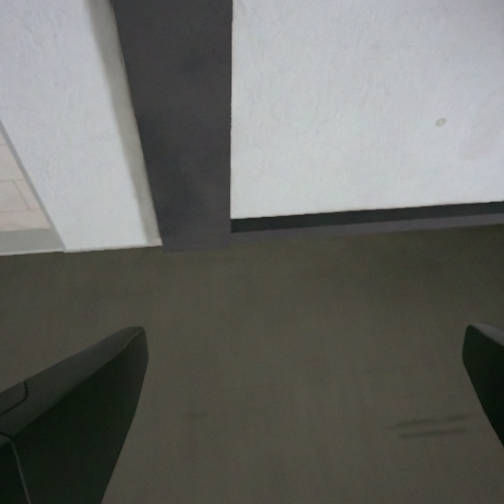

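Emit:
execute_actions:
  actions:
    - {"rows":[[-0.008,0.015,-0.012,0.006,0,0.01,1,0,0,0,0,0,0,0.82],[-0.015,0.025,-0.025,0.014,0,0.02,1,0,0,0,0,0,0,0.82],[-0.02,0.033,-0.038,0.024,0,0.03,1,0,0,0,0,0,0,0.82],[-0.02,0.04,-0.052,0.035,0,0.03,1,0,0,0,0,0,0,0.82],[-0.02,0.047,-0.066,0.046,0,0.03,1,0,0,0,0,0,0,0.82],[-0.02,0.054,-0.08,0.057,0,0.03,1,0,0,0,0,0,0,0.82],[-0.02,0.06,-0.092,0.067,0,0.03,1,0,0,0,0,0,0,0.82]]}

Scene clock: 141.93 s of 12600.00 s.
left_arm: end_effector_position=(+0.0352, +0.0778, +0.1276) grip_measured=+0.985 end_effector_quat_wxyz=(+0.618, +0.343, +0.619, -0.342) end_effector_velocity=(-0.003, -0.004, +0.000) end_effector_angular_velocity=(-0.020, +0.011, +0.005) | right_arm: end_effector_position=(+0.0481, -0.4325, +0.3196) grip_measured=+0.821 end_effector_quat_wxyz=(+0.049, -0.896, -0.065, +0.437) end_effector_velocity=(-0.002, -0.000, -0.002) end_effector_angular_velocity=(-0.011, +0.005, +0.019)
Joint positions: left_arm=[ 0.473  2.454  2.039 -1.158  0.    -0.751  0.087] | right_arm=[-1.445  0.804  0.811 -0.899  0.08  -2.812  0.079]
Joint velocities: left_arm=[-0.002 -0.002 -0.002  0.022  0.007 -0.007 -0.   ] | right_arm=[-0.002 -0.002 -0.002 -0.007 -0.007 -0.022 -0.   ]
Motor temperatures (°C, as the motors report them): left_arm=[23 39 35 27 22 21] | right_arm=[22 38 35 30 23 25]
Heat: left arm: hottest shoulder 39 °C (+2.0 °C/min); right arm: hottest shoulder 38 °C (-1.0 °C/min).
Steps of this call (steps 1 to 30: the robot went on to your last target; steps 31 to 100: nothing new was sent; then 2.93 s passed at rest; steps 101 to 115: all 15 steps of this action). Readings (joint positions):
101: left_arm=[0.492 2.409 2.119 -1.269 0.000 -0.798] | right_arm=[-1.445 0.804 0.811 -0.899 0.080 -2.812]
102: left_arm=[0.491 2.409 2.118 -1.265 0.000 -0.791] | right_arm=[-1.445 0.804 0.811 -0.899 0.080 -2.812]
104: left_arm=[0.487 2.411 2.105 -1.239 0.000 -0.769] | right_arm=[-1.445 0.804 0.811 -0.899 0.080 -2.812]
108: left_arm=[0.476 2.429 2.064 -1.179 0.000 -0.754] | right_arm=[-1.445 0.804 0.811 -0.899 0.080 -2.812]
115: the state above

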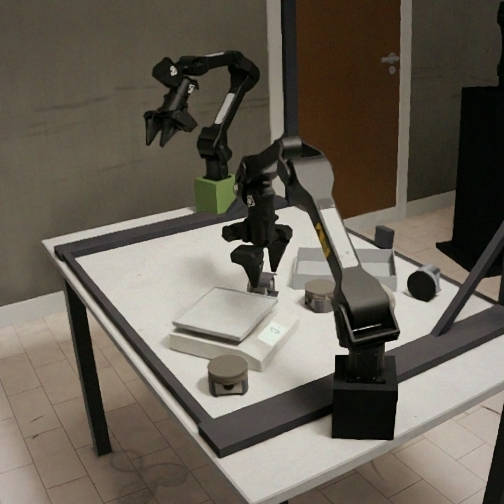

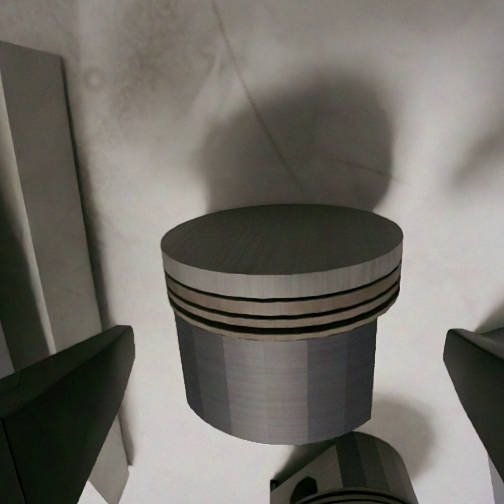

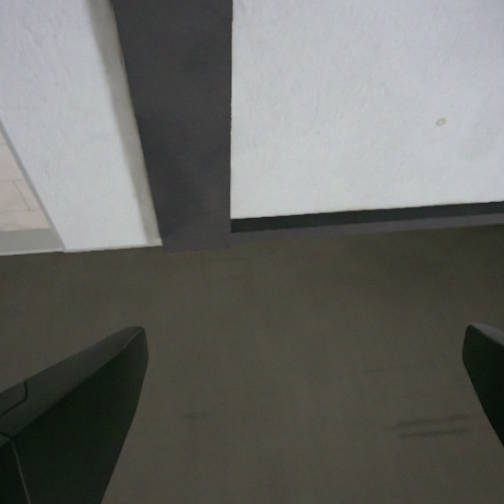

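Emit:
execute_actions:
  actions:
    - {"rows":[[0.008,0.015,0.005,0.006,0,-0.006,1,0,0,0,0,0,0,0.82],[0.014,0.025,0.005,0.012,0,-0.012,1,0,0,0,0,0,0,0.82],[0.014,0.034,0,0.019,0,-0.012,1,0,0,0,0,0,0,0.82],[0.014,0.043,-0.005,0.026,0,-0.012,1,0,0,0,0,0,0,0.82],[0.014,0.052,-0.012,0.033,0,-0.012,1,0,0,0,0,0,0,0.82],[0.014,0.061,-0.019,0.04,0,-0.012,1,0,0,0,0,0,0,0.82],[0.014,0.07,-0.026,0.047,0,-0.012,1,0,0,0,0,0,0,0.82],[0.014,0.078,-0.033,0.055,0,-0.012,1,0,0,0,0,0,0,0.82],[0.014,0.086,-0.04,0.062,0,-0.012,1,0,0,0,0,0,0,0.82],[0.014,0.094,-0.047,0.07,0,-0.012,1,0,0,0,0,0,0,0.82],[0.014,0.101,-0.053,0.076,0,-0.012,1,0,0,0,0,0,0,0.82]]}
  pictures: false

Emit:
execute_actions:
  actions:
    - {"steps":8}
  pictures: false

Emit:
execute_actions:
  actions:
    - {"rows":[[0,0,0,0,0,0,0.92,0,0,0,0,0,0,0.82],[0,0,0,0,0,0,0.86,0,0,0,0,0,0,0.82],[0,0,0,0,0,0,0.8,0,0,0,0,0,0,0.82],[0,0,0,0,0,0,0.75,0,0,0,0,0,0,0.82],[0,0,0,0,0,0,0.7,0,0,0,0,0,0,0.82],[0,0,0,0,0,0,0.65,0,0,0,0,0,0,0.82],[0,0,0,0,0,0,0.6,0,0,0,0,0,0,0.82],[0,0,0,0,0,0,0.55,0,0,0,0,0,0,0.82],[0,0,0,0,0,0,0.5,0,0,0,0,0,0,0.82]]}

Scene clock: 153.97 s of 12600.00 s.
left_arm: end_effector_position=(+0.0398, +0.0716, +0.0807) grip_measured=+0.985 end_effector_quat_wxyz=(+0.623, +0.335, +0.624, -0.332) end_effector_velocity=(+0.001, +0.019, -0.058) end_effector_angular_velocity=(+0.095, -0.010, +0.005) | right_arm: end_effector_position=(+0.0481, -0.4325, +0.3196) grip_measured=+0.821 end_effector_quat_wxyz=(+0.049, -0.896, -0.065, +0.437) end_effector_velocity=(-0.004, -0.002, -0.003) end_effector_angular_velocity=(-0.006, +0.017, +0.003)
Joint positions: left_arm=[ 0.485  2.535  1.997 -1.037  0.    -0.769  0.087] | right_arm=[-1.445  0.804  0.811 -0.899  0.08  -2.812  0.079]
Joint velocities: left_arm=[-0.002  0.09  -0.071  0.066  0.007 -0.007 -0.   ] | right_arm=[-0.007 -0.007 -0.002 -0.022 -0.007 -0.007 -0.   ]
Motor temperatures (°C, as the motors report them): left_arm=[23 40 35 27 22 21] | right_arm=[22 38 35 30 23 25]
Heat: left arm: hottest shoulder 40 °C (+2.0 °C/min); right arm: hottest shoulder 38 °C (-1.0 °C/min).
Steps of this call (steps 1 to 15: the robot went on to your last target; steps 16 to 90: nothing new was sent; then 8.53 s passed at rest; steps 91 to 105: all 15 steps of this action). Readings (joint positions):
91: left_arm=[0.473 2.454 2.039 -1.155 0.000 -0.751] | right_arm=[-1.445 0.804 0.811 -0.899 0.080 -2.812]
92: left_arm=[0.474 2.454 2.039 -1.151 0.000 -0.755] | right_arm=[-1.445 0.804 0.811 -0.899 0.080 -2.812]
94: left_arm=[0.477 2.458 2.039 -1.135 0.000 -0.763] | right_arm=[-1.445 0.804 0.811 -0.899 0.080 -2.812]
98: left_arm=[0.484 2.482 2.033 -1.090 0.000 -0.768] | right_arm=[-1.445 0.804 0.811 -0.899 0.080 -2.812]
105: the state above

Scene clock: 154.23 s of 12600.00 s.
left_arm: end_effector_position=(+0.0396, +0.0708, +0.0791) grip_measured=+0.985 end_effector_quat_wxyz=(+0.624, +0.333, +0.624, -0.333) end_effector_velocity=(+0.000, +0.002, +0.001) end_effector_angular_velocity=(+0.006, -0.009, +0.005) | right_arm: end_effector_position=(+0.0481, -0.4325, +0.3196) grip_measured=+0.821 end_effector_quat_wxyz=(+0.049, -0.896, -0.065, +0.437) end_effector_velocity=(-0.002, +0.001, -0.002) end_effector_angular_velocity=(+0.018, +0.014, +0.001)
Joint positions: left_arm=[ 0.485  2.537  1.994 -1.029  0.    -0.769  0.087] | right_arm=[-1.445  0.804  0.811 -0.899  0.08  -2.812  0.079]
Joint velocities: left_arm=[-0.002 -0.002 -0.002 -0.007 -0.007 -0.007 -0.   ] | right_arm=[-0.007 -0.002 -0.002 -0.007 -0.022  0.007 -0.   ]
Motor temperatures (°C, as the motors report them): left_arm=[23 40 35 27 22 21] | right_arm=[22 38 35 30 23 25]
Heat: left arm: hottest shoulder 40 °C (+2.0 °C/min); right arm: hottest shoulder 38 °C (-1.0 °C/min).
Steps of this call (steps 1 to 8: the robot went on to your last target). Readings (joint positions):
1: left_arm=[0.485 2.536 1.995 -1.035 0.000 -0.769] | right_arm=[-1.445 0.804 0.811 -0.899 0.080 -2.812]
2: left_arm=[0.485 2.537 1.994 -1.033 0.000 -0.769] | right_arm=[-1.445 0.804 0.811 -0.899 0.080 -2.812]
4: left_arm=[0.485 2.537 1.994 -1.030 0.000 -0.769] | right_arm=[-1.445 0.804 0.811 -0.899 0.080 -2.812]
8: the state above

Scene clock: 154.73 s of 12600.00 s.
left_arm: end_effector_position=(+0.0398, +0.0709, +0.0791) grip_measured=+0.550 end_effector_quat_wxyz=(+0.624, +0.334, +0.623, -0.333) end_effector_velocity=(-0.006, +0.003, +0.001) end_effector_angular_velocity=(+0.011, +0.020, +0.000) | right_arm: end_effector_position=(+0.0481, -0.4325, +0.3196) grip_measured=+0.821 end_effector_quat_wxyz=(+0.049, -0.896, -0.065, +0.437) end_effector_velocity=(+0.001, +0.001, -0.000) end_effector_angular_velocity=(-0.007, -0.004, +0.019)
Joint positions: left_arm=[ 0.485  2.537  1.994 -1.029 -0.001 -0.769  0.066] | right_arm=[-1.445  0.804  0.811 -0.899  0.08  -2.812  0.079]
Joint velocities: left_arm=[-0.007 -0.002 -0.002 -0.007  0.022 -0.007 -0.   ] | right_arm=[-0.002  0.002 -0.002  0.007 -0.007 -0.022 -0.   ]
Motor temperatures (°C, as the motors report them): left_arm=[23 40 35 27 22 21] | right_arm=[22 38 35 30 23 25]
Heat: left arm: hottest shoulder 40 °C (+2.0 °C/min); right arm: hottest shoulder 38 °C (-1.0 °C/min).
Steps of this call (steps 1 to 15: all 15 steps of this action). Readings (joint positions):
1: left_arm=[0.485 2.537 1.994 -1.029 0.000 -0.769] | right_arm=[-1.445 0.804 0.811 -0.899 0.080 -2.812]
2: left_arm=[0.485 2.537 1.994 -1.029 0.000 -0.769] | right_arm=[-1.445 0.804 0.811 -0.899 0.080 -2.812]
4: left_arm=[0.485 2.537 1.994 -1.029 0.000 -0.769] | right_arm=[-1.445 0.804 0.811 -0.899 0.080 -2.812]
8: left_arm=[0.485 2.537 1.994 -1.029 0.000 -0.769] | right_arm=[-1.445 0.804 0.811 -0.899 0.080 -2.812]
15: the state above

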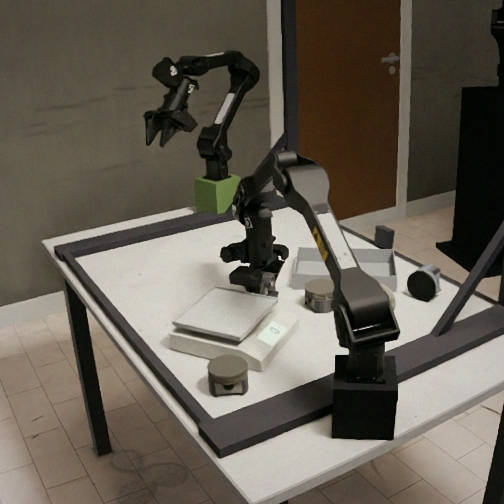

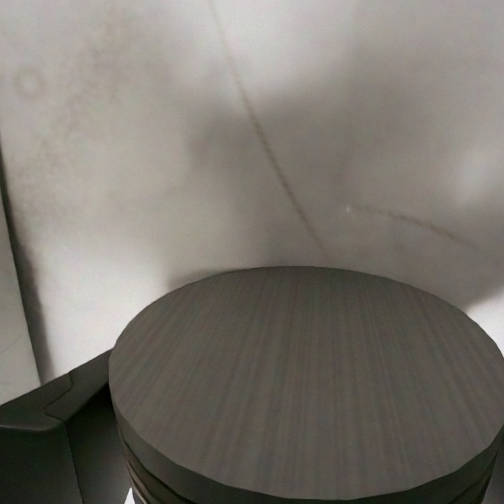

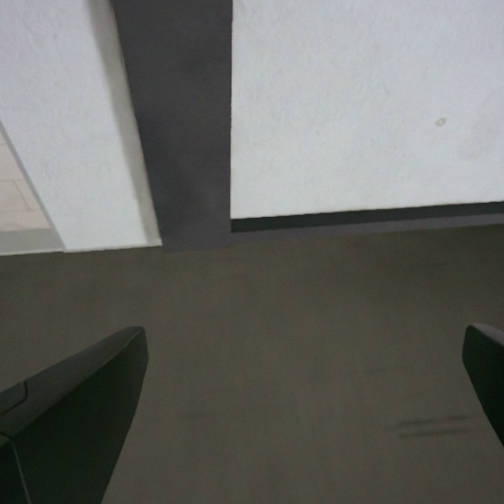

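Emit:
execute_actions:
  actions:
    - {"rows":[[0,0,0,0,0,0,0.46,0,0,0,0,0,0,0.82],[0,0,0,0,0,0,0.46,0,0,0,0,0,0,0.82],[0,-0.018,0.01,-0.006,0,0,0.46,0,0,0,0,0,0,0.82],[0,-0.032,0.02,-0.015,0,0,0.46,0,0,0,0,0,0,0.82],[0,-0.045,0.03,-0.027,0,0,0.46,0,0,0,0,0,0,0.82],[0,-0.058,0.04,-0.04,0,0,0.46,0,0,0,0,0,0,0.82],[0,-0.07,0.052,-0.054,0,0,0.46,0,0,0,0,0,0,0.82],[0,-0.082,0.064,-0.068,0,0,0.46,0,0,0,0,0,0,0.82],[0,-0.094,0.076,-0.082,0,0,0.46,0,0,0,0,0,0,0.82],[0,-0.106,0.088,-0.096,0,0,0.46,0,0,0,0,0,0,0.82],[0,-0.118,0.1,-0.11,0,0,0.46,0,0,0,0,0,0,0.82],[0,-0.13,0.11,-0.124,0,0,0.46,0,0,0,0,0,0,0.82],[0,-0.14,0.12,-0.137,0,0,0.46,0,0,0,0,0,0,0.82],[0,-0.15,0.13,-0.148,0,0,0.46,0,0,0,0,0,0,0.82],[0,-0.16,0.138,-0.158,0,0,0.46,0,0,0,0,0,0,0.82]]}
  pictures: false

Emit:
execute_actions:
  actions:
    - {"steps":8}
  pictures: false

Emit:
execute_actions:
  actions:
    - {"rows":[[0.01,-0.035,-0.02,0,0,0,0.46,0,0,0,0,0,0,0.82],[0.025,-0.07,-0.05,0.004,0,0,0.46,0,0,0,0,0,0,0.82],[0.045,-0.105,-0.09,0.01,0,0,0.46,0,0,0,0,0,0,0.82],[0.07,-0.14,-0.135,0.018,0,0,0.46,0,0,0,0,0,0,0.82],[0.095,-0.175,-0.18,0.026,0,0,0.46,0,0,0,0,0,0,0.82],[0.12,-0.21,-0.225,0.034,0,0,0.46,0,0,0,0,0,0,0.82],[0.15,-0.24,-0.27,0.043,0,0,0.46,0,0,0,0,0,0,0.82],[0.18,-0.27,-0.315,0.052,0,0,0.46,0,0,0,0,0,0,0.82],[0.21,-0.3,-0.36,0.061,0,0,0.46,0,0,0,0,0,0,0.82],[0.24,-0.325,-0.405,0.07,0,0,0.46,0,0,0,0,0,0,0.82],[0.265,-0.35,-0.45,0.079,0,0,0.46,0,0,0,0,0,0,0.82],[0.29,-0.37,-0.495,0.088,0,0,0.46,0,0,0,0,0,0,0.82],[0.31,-0.39,-0.535,0.096,0,0,0.46,0,0,0,0,0,0,0.82],[0.33,-0.402,-0.57,0.103,0,0,0.46,0,0,0,0,0,0,0.82],[0.344,-0.41,-0.6,0.108,0,0,0.46,0,0,0,0,0,0,0.82]]}
  pictures: false

Emit:
execute_actions:
  actions:
    - {"steps":12}
  pictures: false

Emit:
execute_actions:
  actions:
    - {"rows":[[0,0.005,-0.01,0.006,0,0,0.46,0,0,0,0,0,0,0.82],[0,0.01,-0.02,0.013,0,0,0.46,0,0,0,0,0,0,0.82],[0,0.015,-0.03,0.021,0,0,0.46,0,0,0,0,0,0,0.82],[0,0.02,-0.04,0.029,0,0,0.46,0,0,0,0,0,0,0.82],[0,0.025,-0.05,0.037,0,0,0.46,0,0,0,0,0,0,0.82],[0,0.03,-0.06,0.045,0,0,0.46,0,0,0,0,0,0,0.82],[0,0.035,-0.07,0.053,0,0,0.46,0,0,0,0,0,0,0.82],[0,0.04,-0.08,0.061,0,0,0.46,0,0,0,0,0,0,0.82],[0,0.045,-0.09,0.069,0,0,0.46,0,0,0,0,0,0,0.82],[0,0.05,-0.1,0.078,0,0,0.46,0,0,0,0,0,0,0.82],[0,0.055,-0.11,0.085,0,0,0.46,0,0,0,0,0,0,0.82]]}
  pictures: false

Emit:
execute_actions:
  actions:
    - {"steps":6}

Scene clock: 171.73 s of 12600.00 s.
left_arm: end_effector_position=(+0.0417, +0.0814, +0.1510) grip_measured=+0.550 end_effector_quat_wxyz=(+0.622, +0.340, +0.626, -0.327) end_effector_velocity=(+0.005, +0.013, +0.289) end_effector_angular_velocity=(-0.203, +0.015, +0.004) | right_arm: end_effector_position=(+0.0481, -0.4325, +0.3196) grip_measured=+0.821 end_effector_quat_wxyz=(+0.049, -0.896, -0.065, +0.437) end_effector_velocity=(-0.002, +0.001, +0.000) end_effector_angular_velocity=(+0.002, +0.005, +0.024)
Joint positions: left_arm=[ 0.485  2.433  2.093 -1.251 -0.001 -0.769  0.066] | right_arm=[-1.445  0.804  0.811 -0.899  0.08  -2.812  0.079]
Joint velocities: left_arm=[-0.002 -0.452  0.344 -0.593 -0.022 -0.007 -0.   ] | right_arm=[-0.007 -0.002  0.002 -0.007 -0.022 -0.022 -0.   ]
Motor temperatures (°C, as the motors report them): left_arm=[23 43 35 27 22 21] | right_arm=[22 38 35 30 23 25]
Heat: left arm: hottest shoulder 43 °C (+5.0 °C/min); right arm: hottest shoulder 38 °C (+0.0 °C/min).
Steps of this call (steps 1 to 15: the robot went on to your last target; steps 16 to 90: nothing new was sent; then 13.50 s passed at rest; steps 91 to 105: all 15 steps of this action). Readings (joint positions):
91: left_arm=[0.485 2.537 1.994 -1.029 -0.001 -0.769] | right_arm=[-1.445 0.804 0.811 -0.899 0.080 -2.812]
92: left_arm=[0.485 2.537 1.994 -1.029 -0.001 -0.769] | right_arm=[-1.445 0.804 0.811 -0.899 0.080 -2.812]
94: left_arm=[0.485 2.536 1.996 -1.033 -0.001 -0.769] | right_arm=[-1.445 0.804 0.811 -0.899 0.080 -2.812]
98: left_arm=[0.485 2.523 2.015 -1.101 -0.001 -0.769] | right_arm=[-1.445 0.804 0.811 -0.899 0.080 -2.812]
105: the state above

Scene clock: 172.00 s of 12600.00 s.
left_arm: end_effector_position=(+0.0418, +0.0819, +0.1773) grip_measured=+0.550 end_effector_quat_wxyz=(+0.625, +0.331, +0.623, -0.336) end_effector_velocity=(+0.002, +0.011, +0.000) end_effector_angular_velocity=(+0.047, -0.031, +0.015) | right_arm: end_effector_position=(+0.0481, -0.4325, +0.3196) grip_measured=+0.821 end_effector_quat_wxyz=(+0.049, -0.896, -0.065, +0.437) end_effector_velocity=(-0.001, -0.002, -0.001) end_effector_angular_velocity=(-0.012, +0.003, -0.001)
Joint positions: left_arm=[ 0.485  2.39   2.122 -1.296 -0.001 -0.769  0.066] | right_arm=[-1.445  0.804  0.811 -0.899  0.08  -2.812  0.079]
Joint velocities: left_arm=[-0.007 -0.002 -0.002 -0.051 -0.022 -0.022 -0.   ] | right_arm=[-0.002 -0.002 -0.002 -0.007  0.007 -0.007 -0.   ]
Motor temperatures (°C, as the motors report them): left_arm=[23 43 35 27 22 21] | right_arm=[22 38 35 30 23 25]
Heat: left arm: hottest shoulder 43 °C (+5.1 °C/min); right arm: hottest shoulder 38 °C (+0.0 °C/min).
Steps of this call (steps 1 to 8: the robot went on to your last target). Readings (joint positions):
1: left_arm=[0.485 2.419 2.103 -1.267 -0.001 -0.769] | right_arm=[-1.445 0.804 0.811 -0.899 0.080 -2.812]
2: left_arm=[0.485 2.408 2.110 -1.277 -0.001 -0.769] | right_arm=[-1.445 0.804 0.811 -0.899 0.080 -2.812]
4: left_arm=[0.485 2.393 2.119 -1.286 -0.001 -0.769] | right_arm=[-1.445 0.804 0.811 -0.899 0.080 -2.812]
8: the state above

Scene clock: 172.50 s of 12600.00 s.
left_arm: end_effector_position=(+0.1738, +0.1494, +0.2004) grip_measured=+0.550 end_effector_quat_wxyz=(+0.673, +0.226, +0.660, -0.245) end_effector_velocity=(+0.224, +0.232, -0.118) end_effector_angular_velocity=(+0.338, +0.034, +0.625) | right_arm: end_effector_position=(+0.0481, -0.4325, +0.3196) grip_measured=+0.821 end_effector_quat_wxyz=(+0.049, -0.896, -0.065, +0.437) end_effector_velocity=(-0.001, -0.001, +0.000) end_effector_angular_velocity=(+0.009, +0.006, -0.008)
Joint positions: left_arm=[ 0.787  2.036  1.638 -1.14  -0.004 -0.769  0.066] | right_arm=[-1.445  0.804  0.811 -0.899  0.08  -2.812  0.079]
Joint velocities: left_arm=[ 0.632 -0.432 -1.101  0.33  -0.007  0.007 -0.   ] | right_arm=[-0.007 -0.002  0.002 -0.007 -0.007  0.007 -0.   ]
Motor temperatures (°C, as the motors report them): left_arm=[23 43 35 27 22 21] | right_arm=[22 38 35 30 23 25]
Heat: left arm: hottest shoulder 43 °C (+5.0 °C/min); right arm: hottest shoulder 38 °C (+0.0 °C/min).
Steps of this call (steps 1 to 15: all 15 steps of this action). Readings (joint positions):
1: left_arm=[0.486 2.390 2.119 -1.296 -0.001 -0.769] | right_arm=[-1.445 0.804 0.811 -0.899 0.080 -2.812]
2: left_arm=[0.487 2.385 2.110 -1.294 -0.001 -0.769] | right_arm=[-1.445 0.804 0.811 -0.899 0.080 -2.812]
4: left_arm=[0.498 2.352 2.063 -1.282 0.002 -0.769] | right_arm=[-1.445 0.804 0.811 -0.899 0.080 -2.812]
8: left_arm=[0.576 2.229 1.915 -1.238 0.003 -0.769] | right_arm=[-1.445 0.804 0.811 -0.899 0.080 -2.812]
15: the state above

Scene clock: 172.90 s of 12600.00 s.
left_arm: end_effector_position=(+0.1831, +0.1666, +0.1867) grip_measured=+0.550 end_effector_quat_wxyz=(+0.670, +0.227, +0.670, -0.224) end_effector_velocity=(-0.000, +0.002, +0.000) end_effector_angular_velocity=(+0.008, -0.006, +0.005) | right_arm: end_effector_position=(+0.0481, -0.4325, +0.3196) grip_measured=+0.821 end_effector_quat_wxyz=(+0.049, -0.896, -0.065, +0.437) end_effector_velocity=(-0.001, -0.001, -0.001) end_effector_angular_velocity=(-0.012, +0.003, +0.004)
Joint positions: left_arm=[ 0.817  2.016  1.553 -1.112 -0.003 -0.769  0.066] | right_arm=[-1.445  0.804  0.811 -0.899  0.08  -2.812  0.079]
Joint velocities: left_arm=[-0.002 -0.002 -0.002 -0.007 -0.007 -0.007 -0.   ] | right_arm=[ 0.002 -0.002 -0.002 -0.007  0.007 -0.007 -0.   ]
Motor temperatures (°C, as the motors report them): left_arm=[23 43 35 27 22 21] | right_arm=[22 38 35 30 23 25]
Heat: left arm: hottest shoulder 43 °C (+5.0 °C/min); right arm: hottest shoulder 38 °C (+0.0 °C/min).
Steps of this call (steps 1 to 12: the robot went on to your last target). Readings (joint positions):
1: left_arm=[0.806 2.026 1.608 -1.134 -0.004 -0.769] | right_arm=[-1.445 0.804 0.811 -0.899 0.080 -2.812]
2: left_arm=[0.818 2.022 1.587 -1.131 -0.005 -0.769] | right_arm=[-1.445 0.804 0.811 -0.899 0.080 -2.812]
4: left_arm=[0.826 2.021 1.564 -1.120 -0.005 -0.769] | right_arm=[-1.445 0.804 0.811 -0.899 0.080 -2.812]
8: left_arm=[0.819 2.019 1.553 -1.114 -0.003 -0.769] | right_arm=[-1.445 0.804 0.811 -0.899 0.080 -2.812]
12: the state above

Scene clock: 173.40 s of 12600.00 s.
left_arm: end_effector_position=(+0.1828, +0.1681, +0.1471) grip_measured=+0.550 end_effector_quat_wxyz=(+0.669, +0.229, +0.671, -0.222) end_effector_velocity=(-0.006, +0.016, -0.034) end_effector_angular_velocity=(+0.069, +0.018, +0.000) | right_arm: end_effector_position=(+0.0481, -0.4325, +0.3196) grip_measured=+0.821 end_effector_quat_wxyz=(+0.049, -0.896, -0.065, +0.437) end_effector_velocity=(-0.000, +0.004, -0.001) end_effector_angular_velocity=(+0.012, +0.003, +0.022)
Joint positions: left_arm=[ 0.817  2.06   1.455 -0.976 -0.003 -0.769  0.066] | right_arm=[-1.445  0.804  0.811 -0.899  0.08  -2.812  0.079]
Joint velocities: left_arm=[-0.007  0.042 -0.081  0.051  0.007 -0.007  0.   ] | right_arm=[ 0.002  0.002 -0.002  0.007 -0.022 -0.007 -0.   ]
Motor temperatures (°C, as the motors report them): left_arm=[23 43 35 27 22 21] | right_arm=[22 38 35 30 23 25]
Heat: left arm: hottest shoulder 43 °C (+5.0 °C/min); right arm: hottest shoulder 38 °C (+0.0 °C/min).
Steps of this call (steps 1 to 15: all 15 steps of this action). Readings (joint positions):
1: left_arm=[0.817 2.016 1.553 -1.111 -0.003 -0.769] | right_arm=[-1.445 0.804 0.811 -0.899 0.080 -2.812]
2: left_arm=[0.817 2.016 1.550 -1.106 -0.003 -0.769] | right_arm=[-1.445 0.804 0.811 -0.899 0.080 -2.812]
4: left_arm=[0.817 2.016 1.540 -1.086 -0.003 -0.769] | right_arm=[-1.445 0.804 0.811 -0.899 0.080 -2.812]
8: left_arm=[0.817 2.026 1.506 -1.038 -0.003 -0.769] | right_arm=[-1.445 0.804 0.811 -0.899 0.080 -2.812]
15: the state above

Scene clock: 173.60 s of 12600.00 s.
left_arm: end_effector_position=(+0.1830, +0.1670, +0.1464) grip_measured=+0.550 end_effector_quat_wxyz=(+0.670, +0.228, +0.670, -0.224) end_effector_velocity=(+0.003, -0.001, +0.000) end_effector_angular_velocity=(-0.004, -0.023, +0.019) | right_arm: end_effector_position=(+0.0481, -0.4325, +0.3196) grip_measured=+0.821 end_effector_quat_wxyz=(+0.049, -0.896, -0.065, +0.437) end_effector_velocity=(-0.003, +0.002, -0.001) end_effector_angular_velocity=(+0.010, +0.007, +0.017)
Joint positions: left_arm=[ 0.817  2.06   1.453 -0.968 -0.003 -0.769  0.066] | right_arm=[-1.445  0.804  0.811 -0.899  0.08  -2.812  0.079]
Joint velocities: left_arm=[-0.002 -0.002 -0.002  0.007 -0.022 -0.022  0.   ] | right_arm=[-0.002 -0.007 -0.002 -0.007 -0.022 -0.007 -0.   ]
Motor temperatures (°C, as the motors report them): left_arm=[23 43 35 27 22 21] | right_arm=[22 38 35 30 23 25]
Heat: left arm: hottest shoulder 43 °C (+5.0 °C/min); right arm: hottest shoulder 38 °C (+0.0 °C/min).
Steps of this call (steps 1 to 6: the robot went on to your last target). Readings (joint positions):
1: left_arm=[0.817 2.060 1.453 -0.974 -0.003 -0.769] | right_arm=[-1.445 0.804 0.811 -0.899 0.080 -2.812]
2: left_arm=[0.817 2.060 1.453 -0.972 -0.003 -0.769] | right_arm=[-1.445 0.804 0.811 -0.899 0.080 -2.812]
4: left_arm=[0.817 2.060 1.453 -0.968 -0.003 -0.769] | right_arm=[-1.445 0.804 0.811 -0.899 0.080 -2.812]
6: the state above

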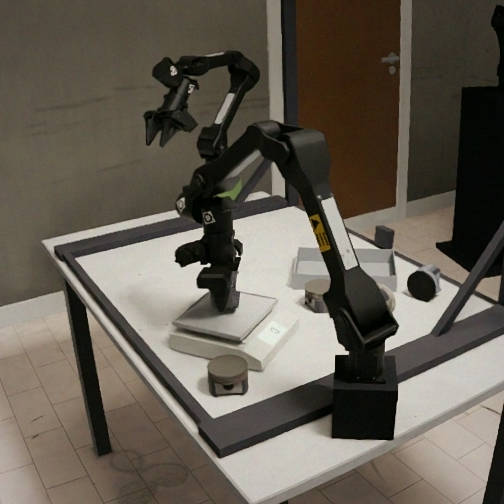

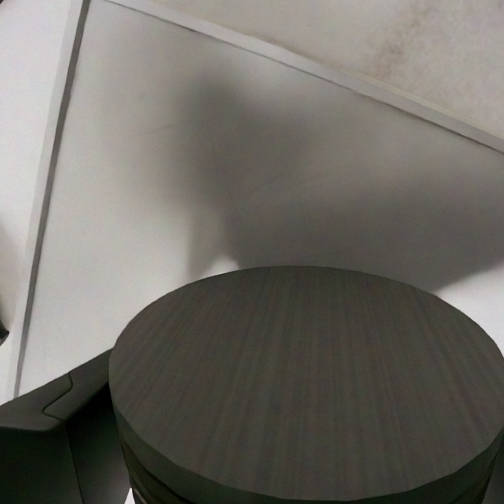

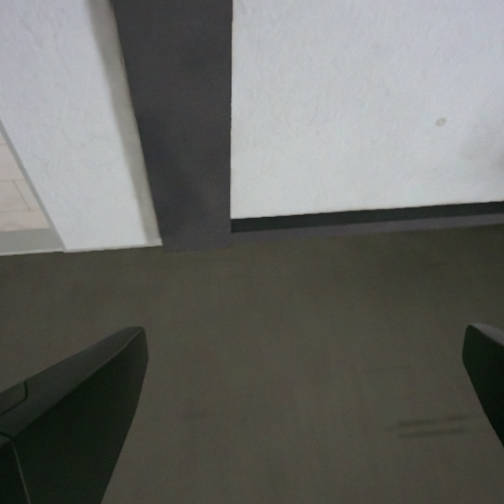

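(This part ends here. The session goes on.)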